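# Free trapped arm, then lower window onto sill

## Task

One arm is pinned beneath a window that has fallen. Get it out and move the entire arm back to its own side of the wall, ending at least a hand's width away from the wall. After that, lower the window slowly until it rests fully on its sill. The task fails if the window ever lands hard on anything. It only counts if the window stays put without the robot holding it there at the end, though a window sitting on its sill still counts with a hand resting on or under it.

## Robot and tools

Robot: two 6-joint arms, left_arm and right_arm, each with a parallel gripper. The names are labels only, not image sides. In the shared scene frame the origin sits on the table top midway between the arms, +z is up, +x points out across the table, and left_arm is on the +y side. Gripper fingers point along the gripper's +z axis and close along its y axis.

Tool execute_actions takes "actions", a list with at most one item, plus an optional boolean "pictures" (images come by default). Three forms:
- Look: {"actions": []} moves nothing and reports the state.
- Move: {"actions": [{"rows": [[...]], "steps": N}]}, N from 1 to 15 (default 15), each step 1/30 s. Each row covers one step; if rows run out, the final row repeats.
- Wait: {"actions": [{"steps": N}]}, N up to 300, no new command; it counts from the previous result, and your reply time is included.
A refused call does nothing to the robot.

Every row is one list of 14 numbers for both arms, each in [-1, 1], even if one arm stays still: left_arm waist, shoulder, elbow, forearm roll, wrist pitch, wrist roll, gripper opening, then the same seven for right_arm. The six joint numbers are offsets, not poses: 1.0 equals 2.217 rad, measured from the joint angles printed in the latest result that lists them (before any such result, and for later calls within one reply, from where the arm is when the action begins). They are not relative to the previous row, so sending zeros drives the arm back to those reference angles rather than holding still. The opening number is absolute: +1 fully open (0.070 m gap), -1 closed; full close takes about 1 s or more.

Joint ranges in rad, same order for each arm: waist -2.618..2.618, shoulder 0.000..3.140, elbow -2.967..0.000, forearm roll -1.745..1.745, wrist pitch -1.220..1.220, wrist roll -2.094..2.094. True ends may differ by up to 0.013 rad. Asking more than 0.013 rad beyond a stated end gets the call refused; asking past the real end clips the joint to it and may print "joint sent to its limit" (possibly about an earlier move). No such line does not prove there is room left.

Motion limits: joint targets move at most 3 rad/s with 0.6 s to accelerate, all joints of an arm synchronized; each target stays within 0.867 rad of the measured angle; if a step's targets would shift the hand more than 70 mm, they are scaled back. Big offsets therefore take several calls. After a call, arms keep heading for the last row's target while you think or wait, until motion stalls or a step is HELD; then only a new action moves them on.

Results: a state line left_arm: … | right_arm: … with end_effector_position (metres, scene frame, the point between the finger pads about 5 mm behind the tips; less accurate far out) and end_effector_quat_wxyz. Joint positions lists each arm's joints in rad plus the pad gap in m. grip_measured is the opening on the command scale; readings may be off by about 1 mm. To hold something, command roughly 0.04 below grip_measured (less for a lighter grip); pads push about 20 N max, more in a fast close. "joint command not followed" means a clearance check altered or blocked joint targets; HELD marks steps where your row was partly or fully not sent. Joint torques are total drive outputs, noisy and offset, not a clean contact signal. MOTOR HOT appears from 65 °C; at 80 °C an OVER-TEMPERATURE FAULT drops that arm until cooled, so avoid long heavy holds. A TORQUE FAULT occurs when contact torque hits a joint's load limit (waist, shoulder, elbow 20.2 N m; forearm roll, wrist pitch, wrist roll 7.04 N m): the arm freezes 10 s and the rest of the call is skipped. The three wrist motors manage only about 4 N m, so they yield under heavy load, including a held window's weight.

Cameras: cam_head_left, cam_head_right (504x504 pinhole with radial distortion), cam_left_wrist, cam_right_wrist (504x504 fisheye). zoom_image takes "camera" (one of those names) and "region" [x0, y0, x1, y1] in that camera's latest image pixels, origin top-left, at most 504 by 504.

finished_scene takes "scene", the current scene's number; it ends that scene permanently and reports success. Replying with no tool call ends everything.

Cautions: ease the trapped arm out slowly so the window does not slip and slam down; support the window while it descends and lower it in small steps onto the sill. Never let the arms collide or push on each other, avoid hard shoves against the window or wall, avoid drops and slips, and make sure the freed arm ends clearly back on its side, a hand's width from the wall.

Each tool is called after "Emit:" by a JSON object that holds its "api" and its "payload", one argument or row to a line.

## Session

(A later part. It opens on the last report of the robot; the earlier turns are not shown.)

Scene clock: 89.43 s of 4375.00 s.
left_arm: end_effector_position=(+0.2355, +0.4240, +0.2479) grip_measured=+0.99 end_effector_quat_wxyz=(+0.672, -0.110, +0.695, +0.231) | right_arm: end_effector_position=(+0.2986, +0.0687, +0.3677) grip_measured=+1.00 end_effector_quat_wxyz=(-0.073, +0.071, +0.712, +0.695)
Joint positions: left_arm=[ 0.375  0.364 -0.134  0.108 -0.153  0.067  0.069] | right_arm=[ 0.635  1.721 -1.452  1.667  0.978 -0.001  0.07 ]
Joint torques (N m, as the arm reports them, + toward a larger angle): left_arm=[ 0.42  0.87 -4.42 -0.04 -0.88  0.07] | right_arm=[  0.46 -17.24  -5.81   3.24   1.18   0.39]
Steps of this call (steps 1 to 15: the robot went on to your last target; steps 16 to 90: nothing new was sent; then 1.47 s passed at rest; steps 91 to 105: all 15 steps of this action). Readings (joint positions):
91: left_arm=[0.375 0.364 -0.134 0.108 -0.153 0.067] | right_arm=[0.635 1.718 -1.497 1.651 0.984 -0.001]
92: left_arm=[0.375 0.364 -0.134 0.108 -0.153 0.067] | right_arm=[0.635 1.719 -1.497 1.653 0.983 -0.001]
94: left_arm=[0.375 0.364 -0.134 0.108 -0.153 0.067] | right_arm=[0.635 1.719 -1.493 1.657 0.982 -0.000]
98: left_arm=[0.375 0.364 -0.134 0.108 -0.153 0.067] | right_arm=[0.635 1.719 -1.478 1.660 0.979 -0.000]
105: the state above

Emit:
{"api": "execute_actions", "payload": {
  "actions": [
    {"rows": [[0,0,0,0,0,0,1,0,0,0.0012,0.0005,0,0,1],[0,0,0,0,0,0,1,0,0,0.0024,0.001,0,0,1],[0,0,0,0,0,0,1,0,0,0.0036,0.0015,0,0,1],[0,0,0,0,0,0,1,0,0,0.0048,0.002,0,0,1],[0,0,0,0,0,0,1,0,0,0.006,0.0025,0,0,1],[0,0,0,0,0,0,1,0,0,0.0072,0.003,0,0,1],[0,0,0,0,0,0,1,0,0,0.0084,0.0035,0,0,1],[0,0,0,0,0,0,1,0,0,0.0096,0.004,0,0,1],[0,0,0,0,0,0,1,0,0,0.0108,0.0045,0,0,1],[0,0,0,0,0,0,1,0,0,0.012,0.005,0,0,1],[0,0,0,0,0,0,1,0,0,0.0132,0.0055,0,0,1],[0,0,0,0,0,0,1,0,0,0.0144,0.006,0,0,1],[0,0,0,0,0,0,1,0,0,0.0156,0.0065,0,0,1],[0,0,0,0,0,0,1,0,0,0.0168,0.007,0,0,1],[0,0,0,0,0,0,1,0,0,0.018,0.0075,0,0,1]], "steps": 15}
  ],
  "pictures": true
}}

Scene clock: 96.30 s of 4375.00 s.
left_arm: end_effector_position=(+0.2355, +0.4240, +0.2479) grip_measured=+0.99 end_effector_quat_wxyz=(+0.672, -0.110, +0.695, +0.231) | right_arm: end_effector_position=(+0.2990, +0.0674, +0.3566) grip_measured=+1.00 end_effector_quat_wxyz=(-0.084, +0.087, +0.713, +0.691)
Joint positions: left_arm=[ 0.375  0.364 -0.134  0.108 -0.153  0.067  0.069] | right_arm=[ 0.634  1.72  -1.414  1.683  0.976 -0.001  0.07 ]
Joint torques (N m, as the arm reports them, + toward a larger angle): left_arm=[ 0.42  0.84 -4.42 -0.05 -0.88  0.07] | right_arm=[  0.78 -17.05  -5.83   3.22   1.23   0.47]
Steps of this call (steps 1 to 15: the robot went on to your last target; steps 16 to 90: nothing new was sent; then 3.37 s passed at rest; steps 91 to 105: all 15 steps of this action). Readings (joint positions):
91: left_arm=[0.375 0.364 -0.134 0.108 -0.153 0.067] | right_arm=[0.634 1.720 -1.450 1.667 0.980 -0.001]
92: left_arm=[0.375 0.364 -0.134 0.108 -0.153 0.067] | right_arm=[0.634 1.720 -1.450 1.668 0.979 -0.001]
94: left_arm=[0.375 0.364 -0.134 0.108 -0.153 0.067] | right_arm=[0.634 1.720 -1.446 1.672 0.979 -0.001]
98: left_arm=[0.375 0.364 -0.134 0.108 -0.153 0.067] | right_arm=[0.634 1.719 -1.435 1.677 0.976 -0.001]
105: the state above

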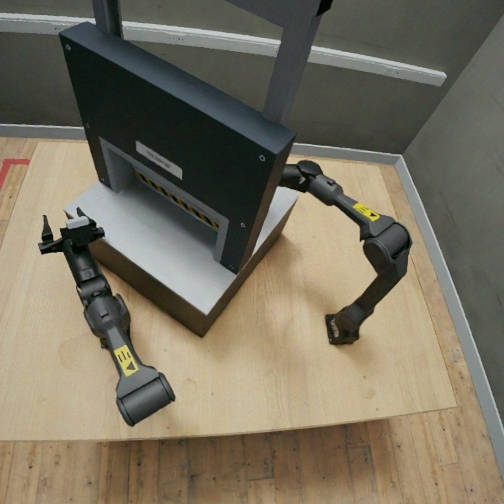

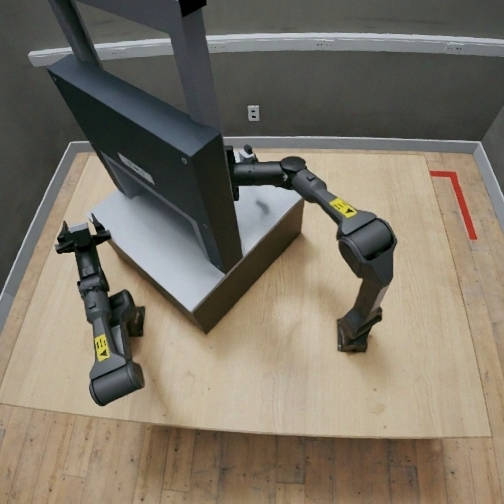

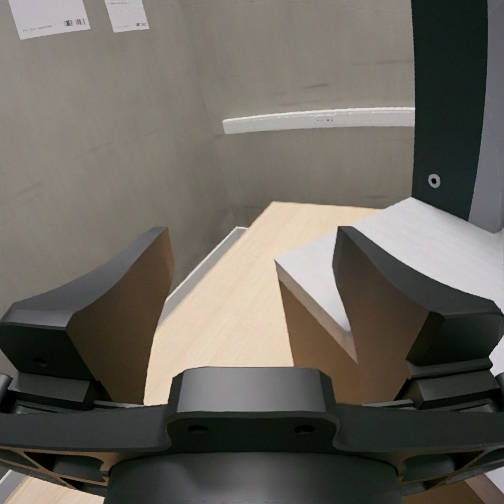

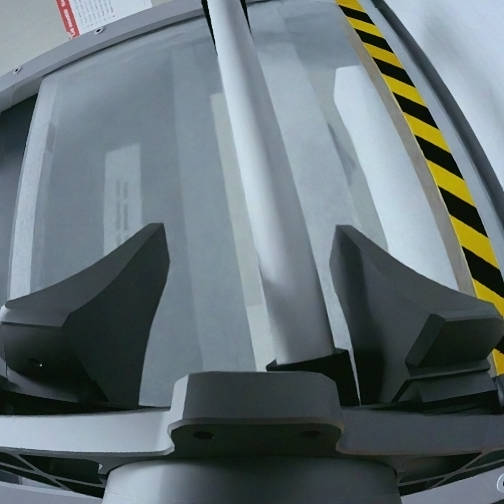

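Emit:
{"api": "execute_actions", "payload": {
  "actions": [
    {"rows": [[0,0,0,0,0,0,1,0,0,0.001,0.0004,0,0,1],[0,0,0,0,0,0,1,0,0,0.002,0.0008,0,0,1],[0,0,0,0,0,0,1,0,0,0.003,0.0012,0,0,1],[0,0,0,0,0,0,1,0,0,0.004,0.0016,0,0,1],[0,0,0,0,0,0,1,0,0,0.005,0.002,0,0,1],[0,0,0,0,0,0,1,0,0,0.006,0.0024,0,0,1],[0,0,0,0,0,0,1,0,0,0.007,0.0028,0,0,1],[0,0,0,0,0,0,1,0,0,0.008,0.0032,0,0,1],[0,0,0,0,0,0,1,0,0,0.009,0.0036,0,0,1],[0,0,0,0,0,0,1,0,0,0.010,0.004,0,0,1],[0,0,0,0,0,0,1,0,0,0.011,0.0044,0,0,1],[0,0,0,0,0,0,1,0,0,0.012,0.0048,0,0,1],[0,0,0,0,0,0,1,0,0,0.013,0.0052,0,0,1],[0,0,0,0,0,0,1,0,0,0.014,0.0056,0,0,1],[0,0,0,0,0,0,1,0,0,0.015,0.006,0,0,1]], "steps": 15}
  ],
  "pictures": true
}}

Scene clock: 103.00 s of 4375.00 s.
left_arm: end_effector_position=(+0.2355, +0.4240, +0.2479) grip_measured=+0.99 end_effector_quat_wxyz=(+0.672, -0.110, +0.695, +0.231) | right_arm: end_effector_position=(+0.2984, +0.0672, +0.3464) grip_measured=+1.00 end_effector_quat_wxyz=(-0.095, +0.101, +0.714, +0.686)
Joint positions: left_arm=[ 0.375  0.364 -0.134  0.108 -0.153  0.067  0.069] | right_arm=[ 0.635  1.721 -1.382  1.696  0.974 -0.001  0.07 ]
Joint torques (N m, as the arm reports them, + toward a larger angle): left_arm=[ 0.41  0.86 -4.4  -0.04 -0.88  0.07] | right_arm=[  0.28 -17.67  -5.66   3.2    1.28   0.54]
Steps of this call (steps 1 to 15: the robot went on to your last target; steps 16 to 90: nothing new was sent; then 3.20 s passed at rest; steps 91 to 105: all 15 steps of this action). Readings (joint positions):
91: left_arm=[0.375 0.364 -0.134 0.108 -0.153 0.067] | right_arm=[0.635 1.721 -1.412 1.684 0.978 -0.001]
92: left_arm=[0.375 0.364 -0.134 0.108 -0.153 0.067] | right_arm=[0.635 1.721 -1.412 1.684 0.977 -0.001]
94: left_arm=[0.375 0.364 -0.134 0.108 -0.153 0.067] | right_arm=[0.635 1.721 -1.409 1.687 0.977 -0.001]
98: left_arm=[0.375 0.364 -0.134 0.108 -0.153 0.067] | right_arm=[0.635 1.721 -1.399 1.691 0.974 -0.001]
105: the state above

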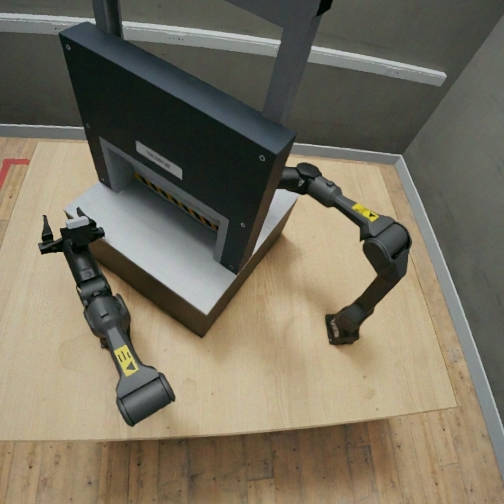

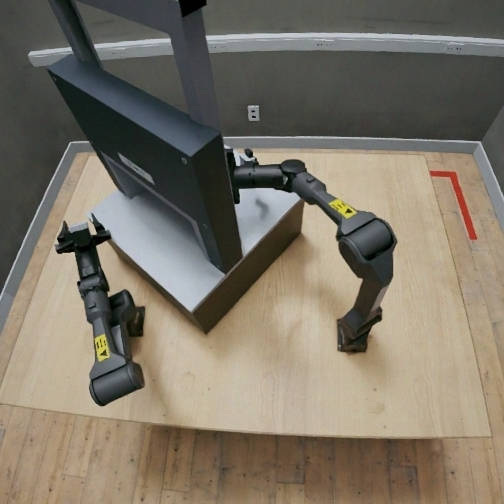

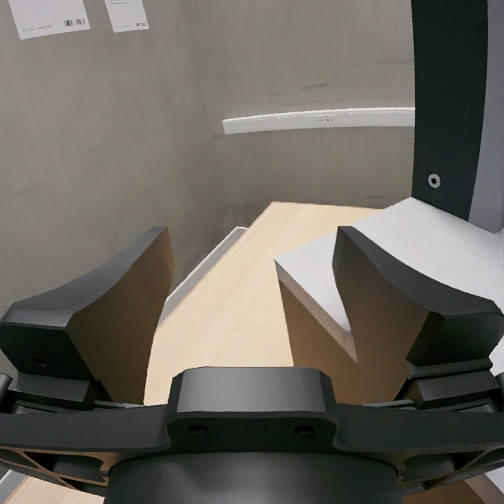

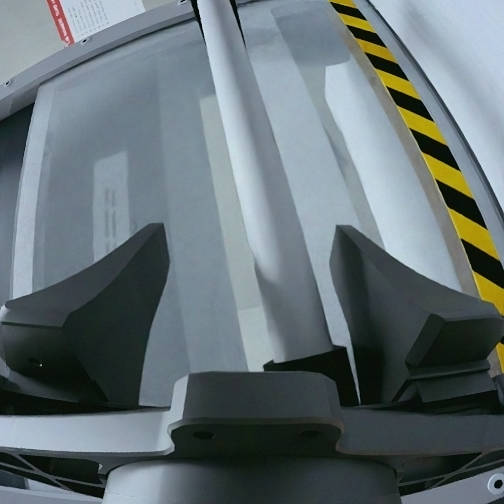

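Emit:
{"api": "execute_actions", "payload": {
  "actions": [
    {"rows": [[0,0,0,0,0,0,1,0,0,0.001,0.0004,0,0,1],[0,0,0,0,0,0,1,0,0,0.002,0.0008,0,0,1],[0,0,0,0,0,0,1,0,0,0.003,0.0012,0,0,1],[0,0,0,0,0,0,1,0,0,0.004,0.0016,0,0,1],[0,0,0,0,0,0,1,0,0,0.005,0.002,0,0,1],[0,0,0,0,0,0,1,0,0,0.006,0.0024,0,0,1],[0,0,0,0,0,0,1,0,0,0.007,0.0028,0,0,1],[0,0,0,0,0,0,1,0,0,0.008,0.0032,0,0,1],[0,0,0,0,0,0,1,0,0,0.009,0.0036,0,0,1],[0,0,0,0,0,0,1,0,0,0.010,0.004,0,0,1],[0,0,0,0,0,0,1,0,0,0.011,0.0044,0,0,1],[0,0,0,0,0,0,1,0,0,0.012,0.0048,0,0,1],[0,0,0,0,0,0,1,0,0,0.013,0.0052,0,0,1],[0,0,0,0,0,0,1,0,0,0.014,0.0056,0,0,1],[0,0,0,0,0,0,1,0,0,0.015,0.006,0,0,1]], "steps": 15}
  ],
  "pictures": true
}}

Scene clock: 110.23 s of 4375.00 s.
left_arm: end_effector_position=(+0.2355, +0.4240, +0.2479) grip_measured=+0.99 end_effector_quat_wxyz=(+0.672, -0.110, +0.695, +0.231) | right_arm: end_effector_position=(+0.2981, +0.0657, +0.3375) grip_measured=+1.00 end_effector_quat_wxyz=(-0.104, +0.114, +0.714, +0.682)
Joint positions: left_arm=[ 0.375  0.364 -0.134  0.108 -0.153  0.067  0.069] | right_arm=[ 0.634  1.719 -1.35   1.71   0.973 -0.001  0.07 ]
Joint torques (N m, as the arm reports them, + toward a larger angle): left_arm=[ 0.39  0.85 -4.4  -0.05 -0.88  0.07] | right_arm=[  0.05 -16.52  -5.97   3.27   0.92   0.41]
Steps of this call (steps 1 to 15: the robot went on to your last target; steps 16 to 90: nothing new was sent; then 3.73 s passed at rest; steps 91 to 105: all 15 steps of this action). Readings (joint positions):
91: left_arm=[0.375 0.364 -0.134 0.108 -0.153 0.067] | right_arm=[0.634 1.720 -1.380 1.697 0.976 -0.001]
92: left_arm=[0.375 0.364 -0.134 0.108 -0.153 0.067] | right_arm=[0.634 1.720 -1.380 1.697 0.975 -0.001]
94: left_arm=[0.375 0.364 -0.134 0.108 -0.153 0.067] | right_arm=[0.634 1.720 -1.377 1.701 0.975 -0.001]
98: left_arm=[0.375 0.364 -0.134 0.108 -0.153 0.067] | right_arm=[0.634 1.719 -1.368 1.705 0.973 -0.001]
105: the state above

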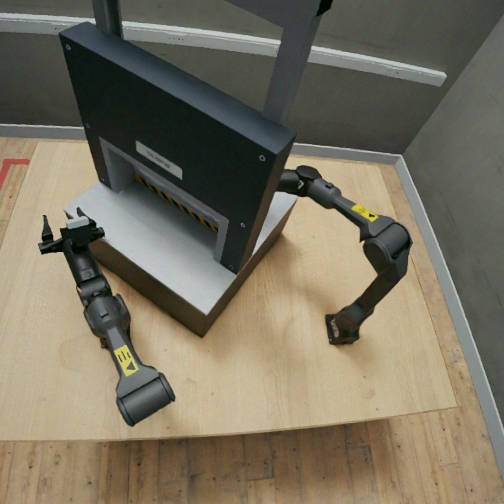

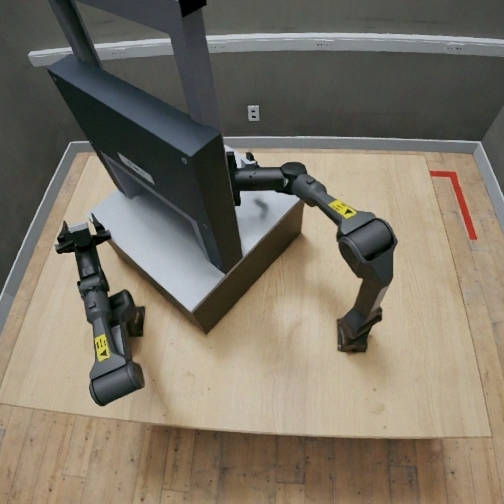

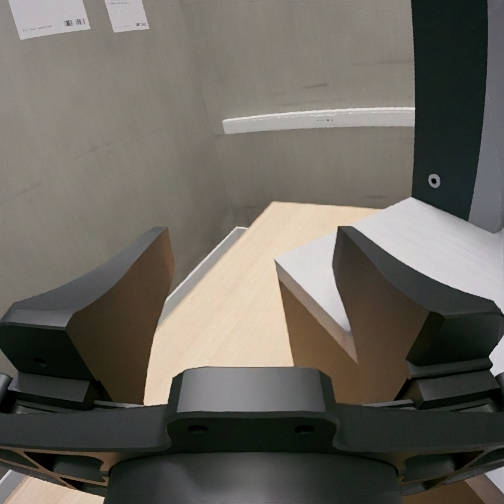

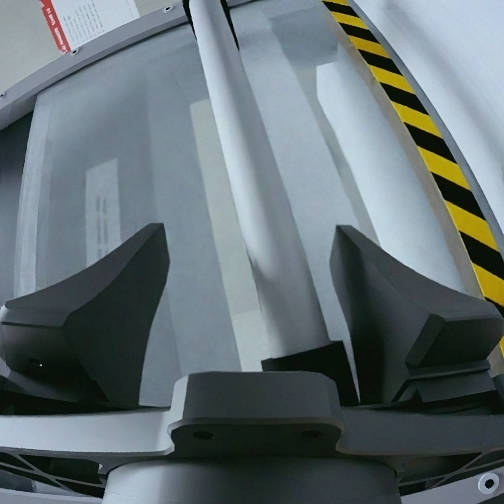

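Emit:
{"api": "execute_actions", "payload": {
  "actions": [
    {"rows": [[0,0,0,0,0,0,1,0,0,0.001,0,0,0,1],[0,0,0,0,0,0,1,0,0,0.002,0,0,0,1],[0,0,0,0,0,0,1,0,0,0.003,0,0,0,1],[0,0,0,0,0,0,1,0,0,0.004,0,0,0,1],[0,0,0,0,0,0,1,0,0,0.005,0,0,0,1],[0,0,0,0,0,0,1,0,0,0.006,0,0,0,1],[0,0,0,0,0,0,1,0,0,0.007,0,0,0,1],[0,0,0,0,0,0,1,0,0,0.008,0,0,0,1],[0,0,0,0,0,0,1,0,0,0.009,0,0,0,1],[0,0,0,0,0,0,1,0,0,0.010,0,0,0,1],[0,0,0,0,0,0,1,0,0,0.011,0,0,0,1],[0,0,0,0,0,0,1,0,0,0.012,0,0,0,1],[0,0,0,0,0,0,1,0,0,0.013,0,0,0,1],[0,0,0,0,0,0,1,0,0,0.014,0,0,0,1],[0,0,0,0,0,0,1,0,0,0.015,0,0,0,1]], "steps": 15}
  ],
  "pictures": true
}}

Scene clock: 116.77 s of 4375.00 s.
left_arm: end_effector_position=(+0.2355, +0.4240, +0.2479) grip_measured=+0.99 end_effector_quat_wxyz=(+0.672, -0.110, +0.695, +0.231) | right_arm: end_effector_position=(+0.2950, +0.0644, +0.3292) grip_measured=+1.00 end_effector_quat_wxyz=(-0.112, +0.122, +0.717, +0.677)
Joint positions: left_arm=[ 0.375  0.364 -0.134  0.108 -0.153  0.067  0.069] | right_arm=[ 0.635  1.714 -1.32   1.713  0.976  0.001  0.07 ]
Joint torques (N m, as the arm reports them, + toward a larger angle): left_arm=[ 0.41  0.87 -4.42 -0.04 -0.88  0.07] | right_arm=[ 0.65 -9.08 -2.93  0.88  0.22  0.06]
Steps of this call (steps 1 to 15: the robot went on to your last target; steps 16 to 90: nothing new was sent; then 3.03 s passed at rest; steps 91 to 105: all 15 steps of this action). Readings (joint positions):
91: left_arm=[0.375 0.364 -0.134 0.108 -0.153 0.067] | right_arm=[0.635 1.721 -1.348 1.710 0.974 -0.001]
92: left_arm=[0.375 0.364 -0.134 0.108 -0.153 0.067] | right_arm=[0.635 1.721 -1.348 1.710 0.974 -0.001]
94: left_arm=[0.375 0.364 -0.134 0.108 -0.153 0.067] | right_arm=[0.635 1.721 -1.345 1.711 0.974 -0.001]
98: left_arm=[0.375 0.364 -0.134 0.108 -0.153 0.067] | right_arm=[0.635 1.718 -1.337 1.714 0.974 0.000]
105: the state above

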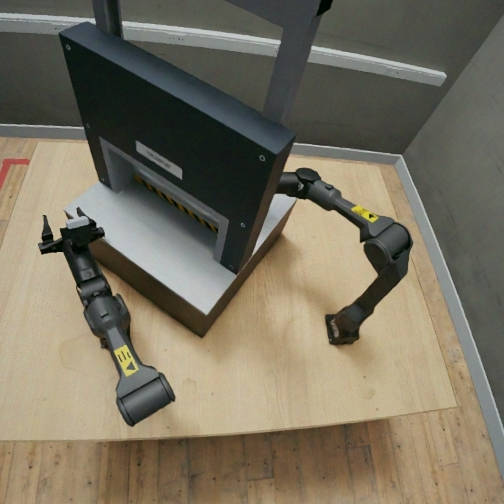

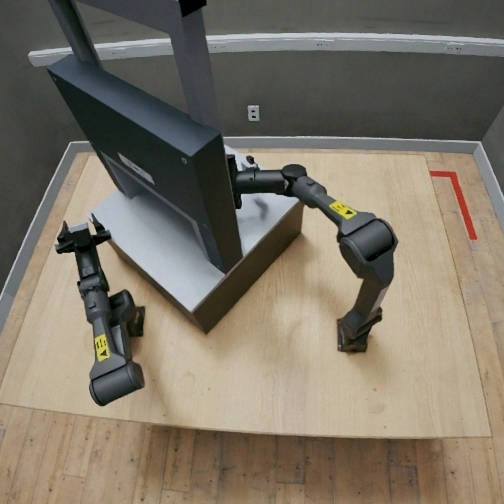

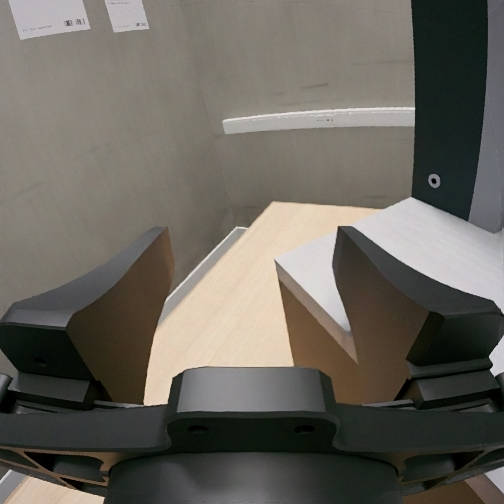

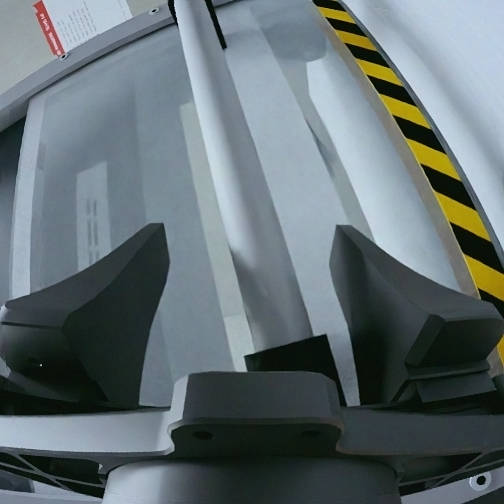

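Emit:
{"api": "zoom_image", "payload": {
  "camera": "cam_head_left",
  "region": [30, 130, 270, 290]
}}

Region (30, 130, 270, 290) of cam_head_left's 504x504 image, scaled by 2.100, with more detail than that image has.

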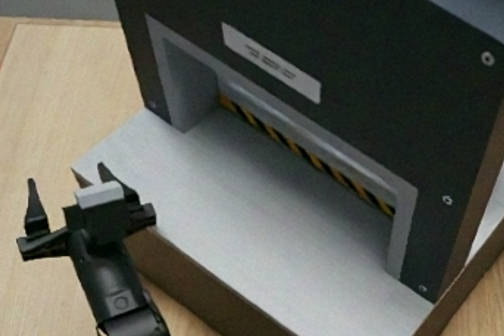

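Emit:
{"api": "execute_actions", "payload": {
  "actions": [
    {"rows": [[0.006,0,0,0,0,0,1,0,0,0,0,0,0,1],[0.012,0,0,0,0,0,1,0,0,0,0,0,0,1],[0.018,0,0,0,0,0,1,0,0,0,0,0,0,1],[0.024,0,0,0,0,0,1,0,0,0,0,0,0,1],[0.030,0,0,0,0,0,1,0,0,0,0,0,0,1],[0.036,0,0,0,0,0,1,0,0,0,0,0,0,1],[0.042,0,0,0,0,0,1,0,0,0,0,0,0,1],[0.048,0,0,0,0,0,1,0,0,0,0,0,0,1],[0.054,0,0,0,0,0,1,0,0,0,0,0,0,1],[0.060,0,0,0,0,0,1,0,0,0,0,0,0,1],[0.066,0,0,0,0,0,1,0,0,0,0,0,0,1],[0.072,0,0,0,0,0,1,0,0,0,0,0,0,1],[0.078,0,0,0,0,0,1,0,0,0,0,0,0,1],[0.084,0,0,0,0,0,1,0,0,0,0,0,0,1],[0.090,0,0,0,0,0,1,0,0,0,0,0,0,1]], "steps": 15}
  ],
  "pictures": true
}}

Scene clock: 130.93 s of 4375.00 s.
left_arm: end_effector_position=(+0.2132, +0.4581, +0.2479) grip_measured=+0.99 end_effector_quat_wxyz=(+0.648, -0.173, +0.682, +0.291) | right_arm: end_effector_position=(+0.2953, +0.0643, +0.3288) grip_measured=+1.00 end_effector_quat_wxyz=(-0.112, +0.123, +0.717, +0.677)
Joint positions: left_arm=[ 0.558  0.364 -0.134  0.108 -0.153  0.067  0.069] | right_arm=[ 0.634  1.715 -1.319  1.713  0.975  0.     0.07 ]
Joint torques (N m, as the arm reports them, + toward a larger angle): left_arm=[ 1.58  0.86 -4.4  -0.05 -0.88  0.08] | right_arm=[  1.08 -10.99  -4.62   1.18   0.5    0.21]
Steps of this call (steps 1 to 15: the robot went on to your last target; steps 16 to 90: nothing new was sent; then 10.67 s passed at rest; steps 91 to 105: all 15 steps of this action). Readings (joint positions):
91: left_arm=[0.375 0.364 -0.134 0.108 -0.153 0.067] | right_arm=[0.634 1.719 -1.317 1.710 0.973 -0.001]
92: left_arm=[0.381 0.364 -0.134 0.108 -0.153 0.067] | right_arm=[0.634 1.717 -1.317 1.711 0.974 -0.001]
94: left_arm=[0.408 0.364 -0.134 0.108 -0.153 0.067] | right_arm=[0.634 1.715 -1.317 1.712 0.974 -0.001]
98: left_arm=[0.464 0.364 -0.134 0.108 -0.153 0.067] | right_arm=[0.634 1.715 -1.318 1.712 0.975 0.000]
105: the state above

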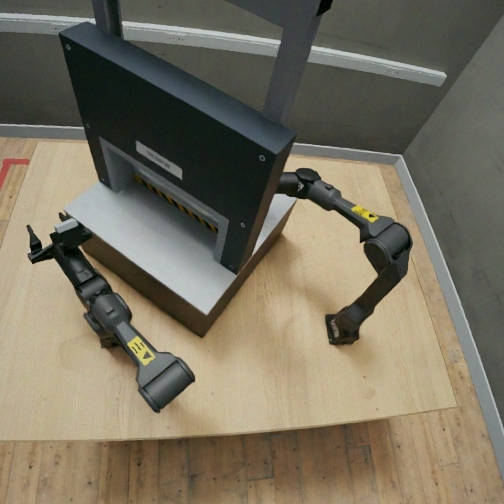

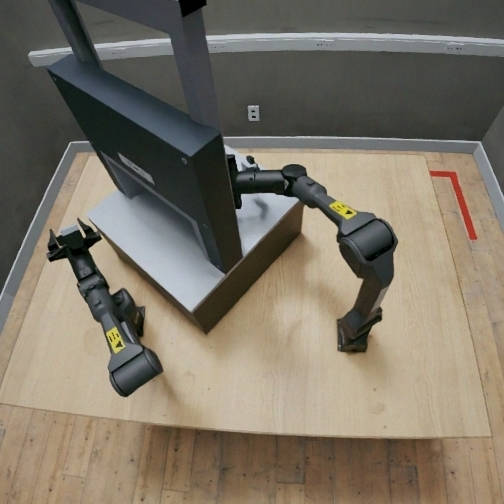

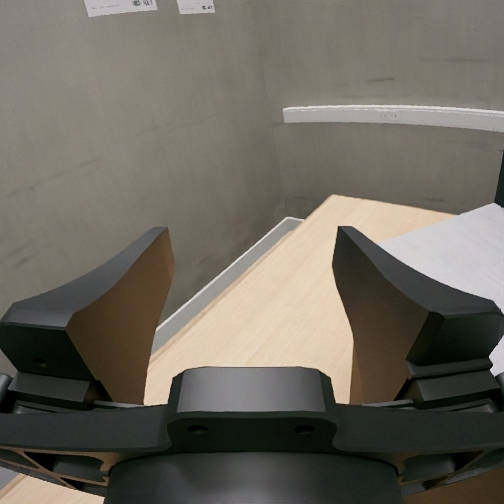

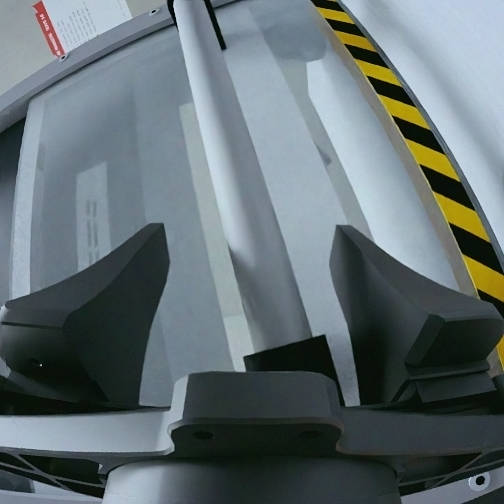

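The left arm now lies roughly parallel to the wall and well clear of it. The window rests on its sill, and the right arm's torques are back to free-air values, so it is no longer holding it up.

Emit:
{"api": "finished_scene", "payload": {
  "scene": 2
}}

The scene is finished: the task was done.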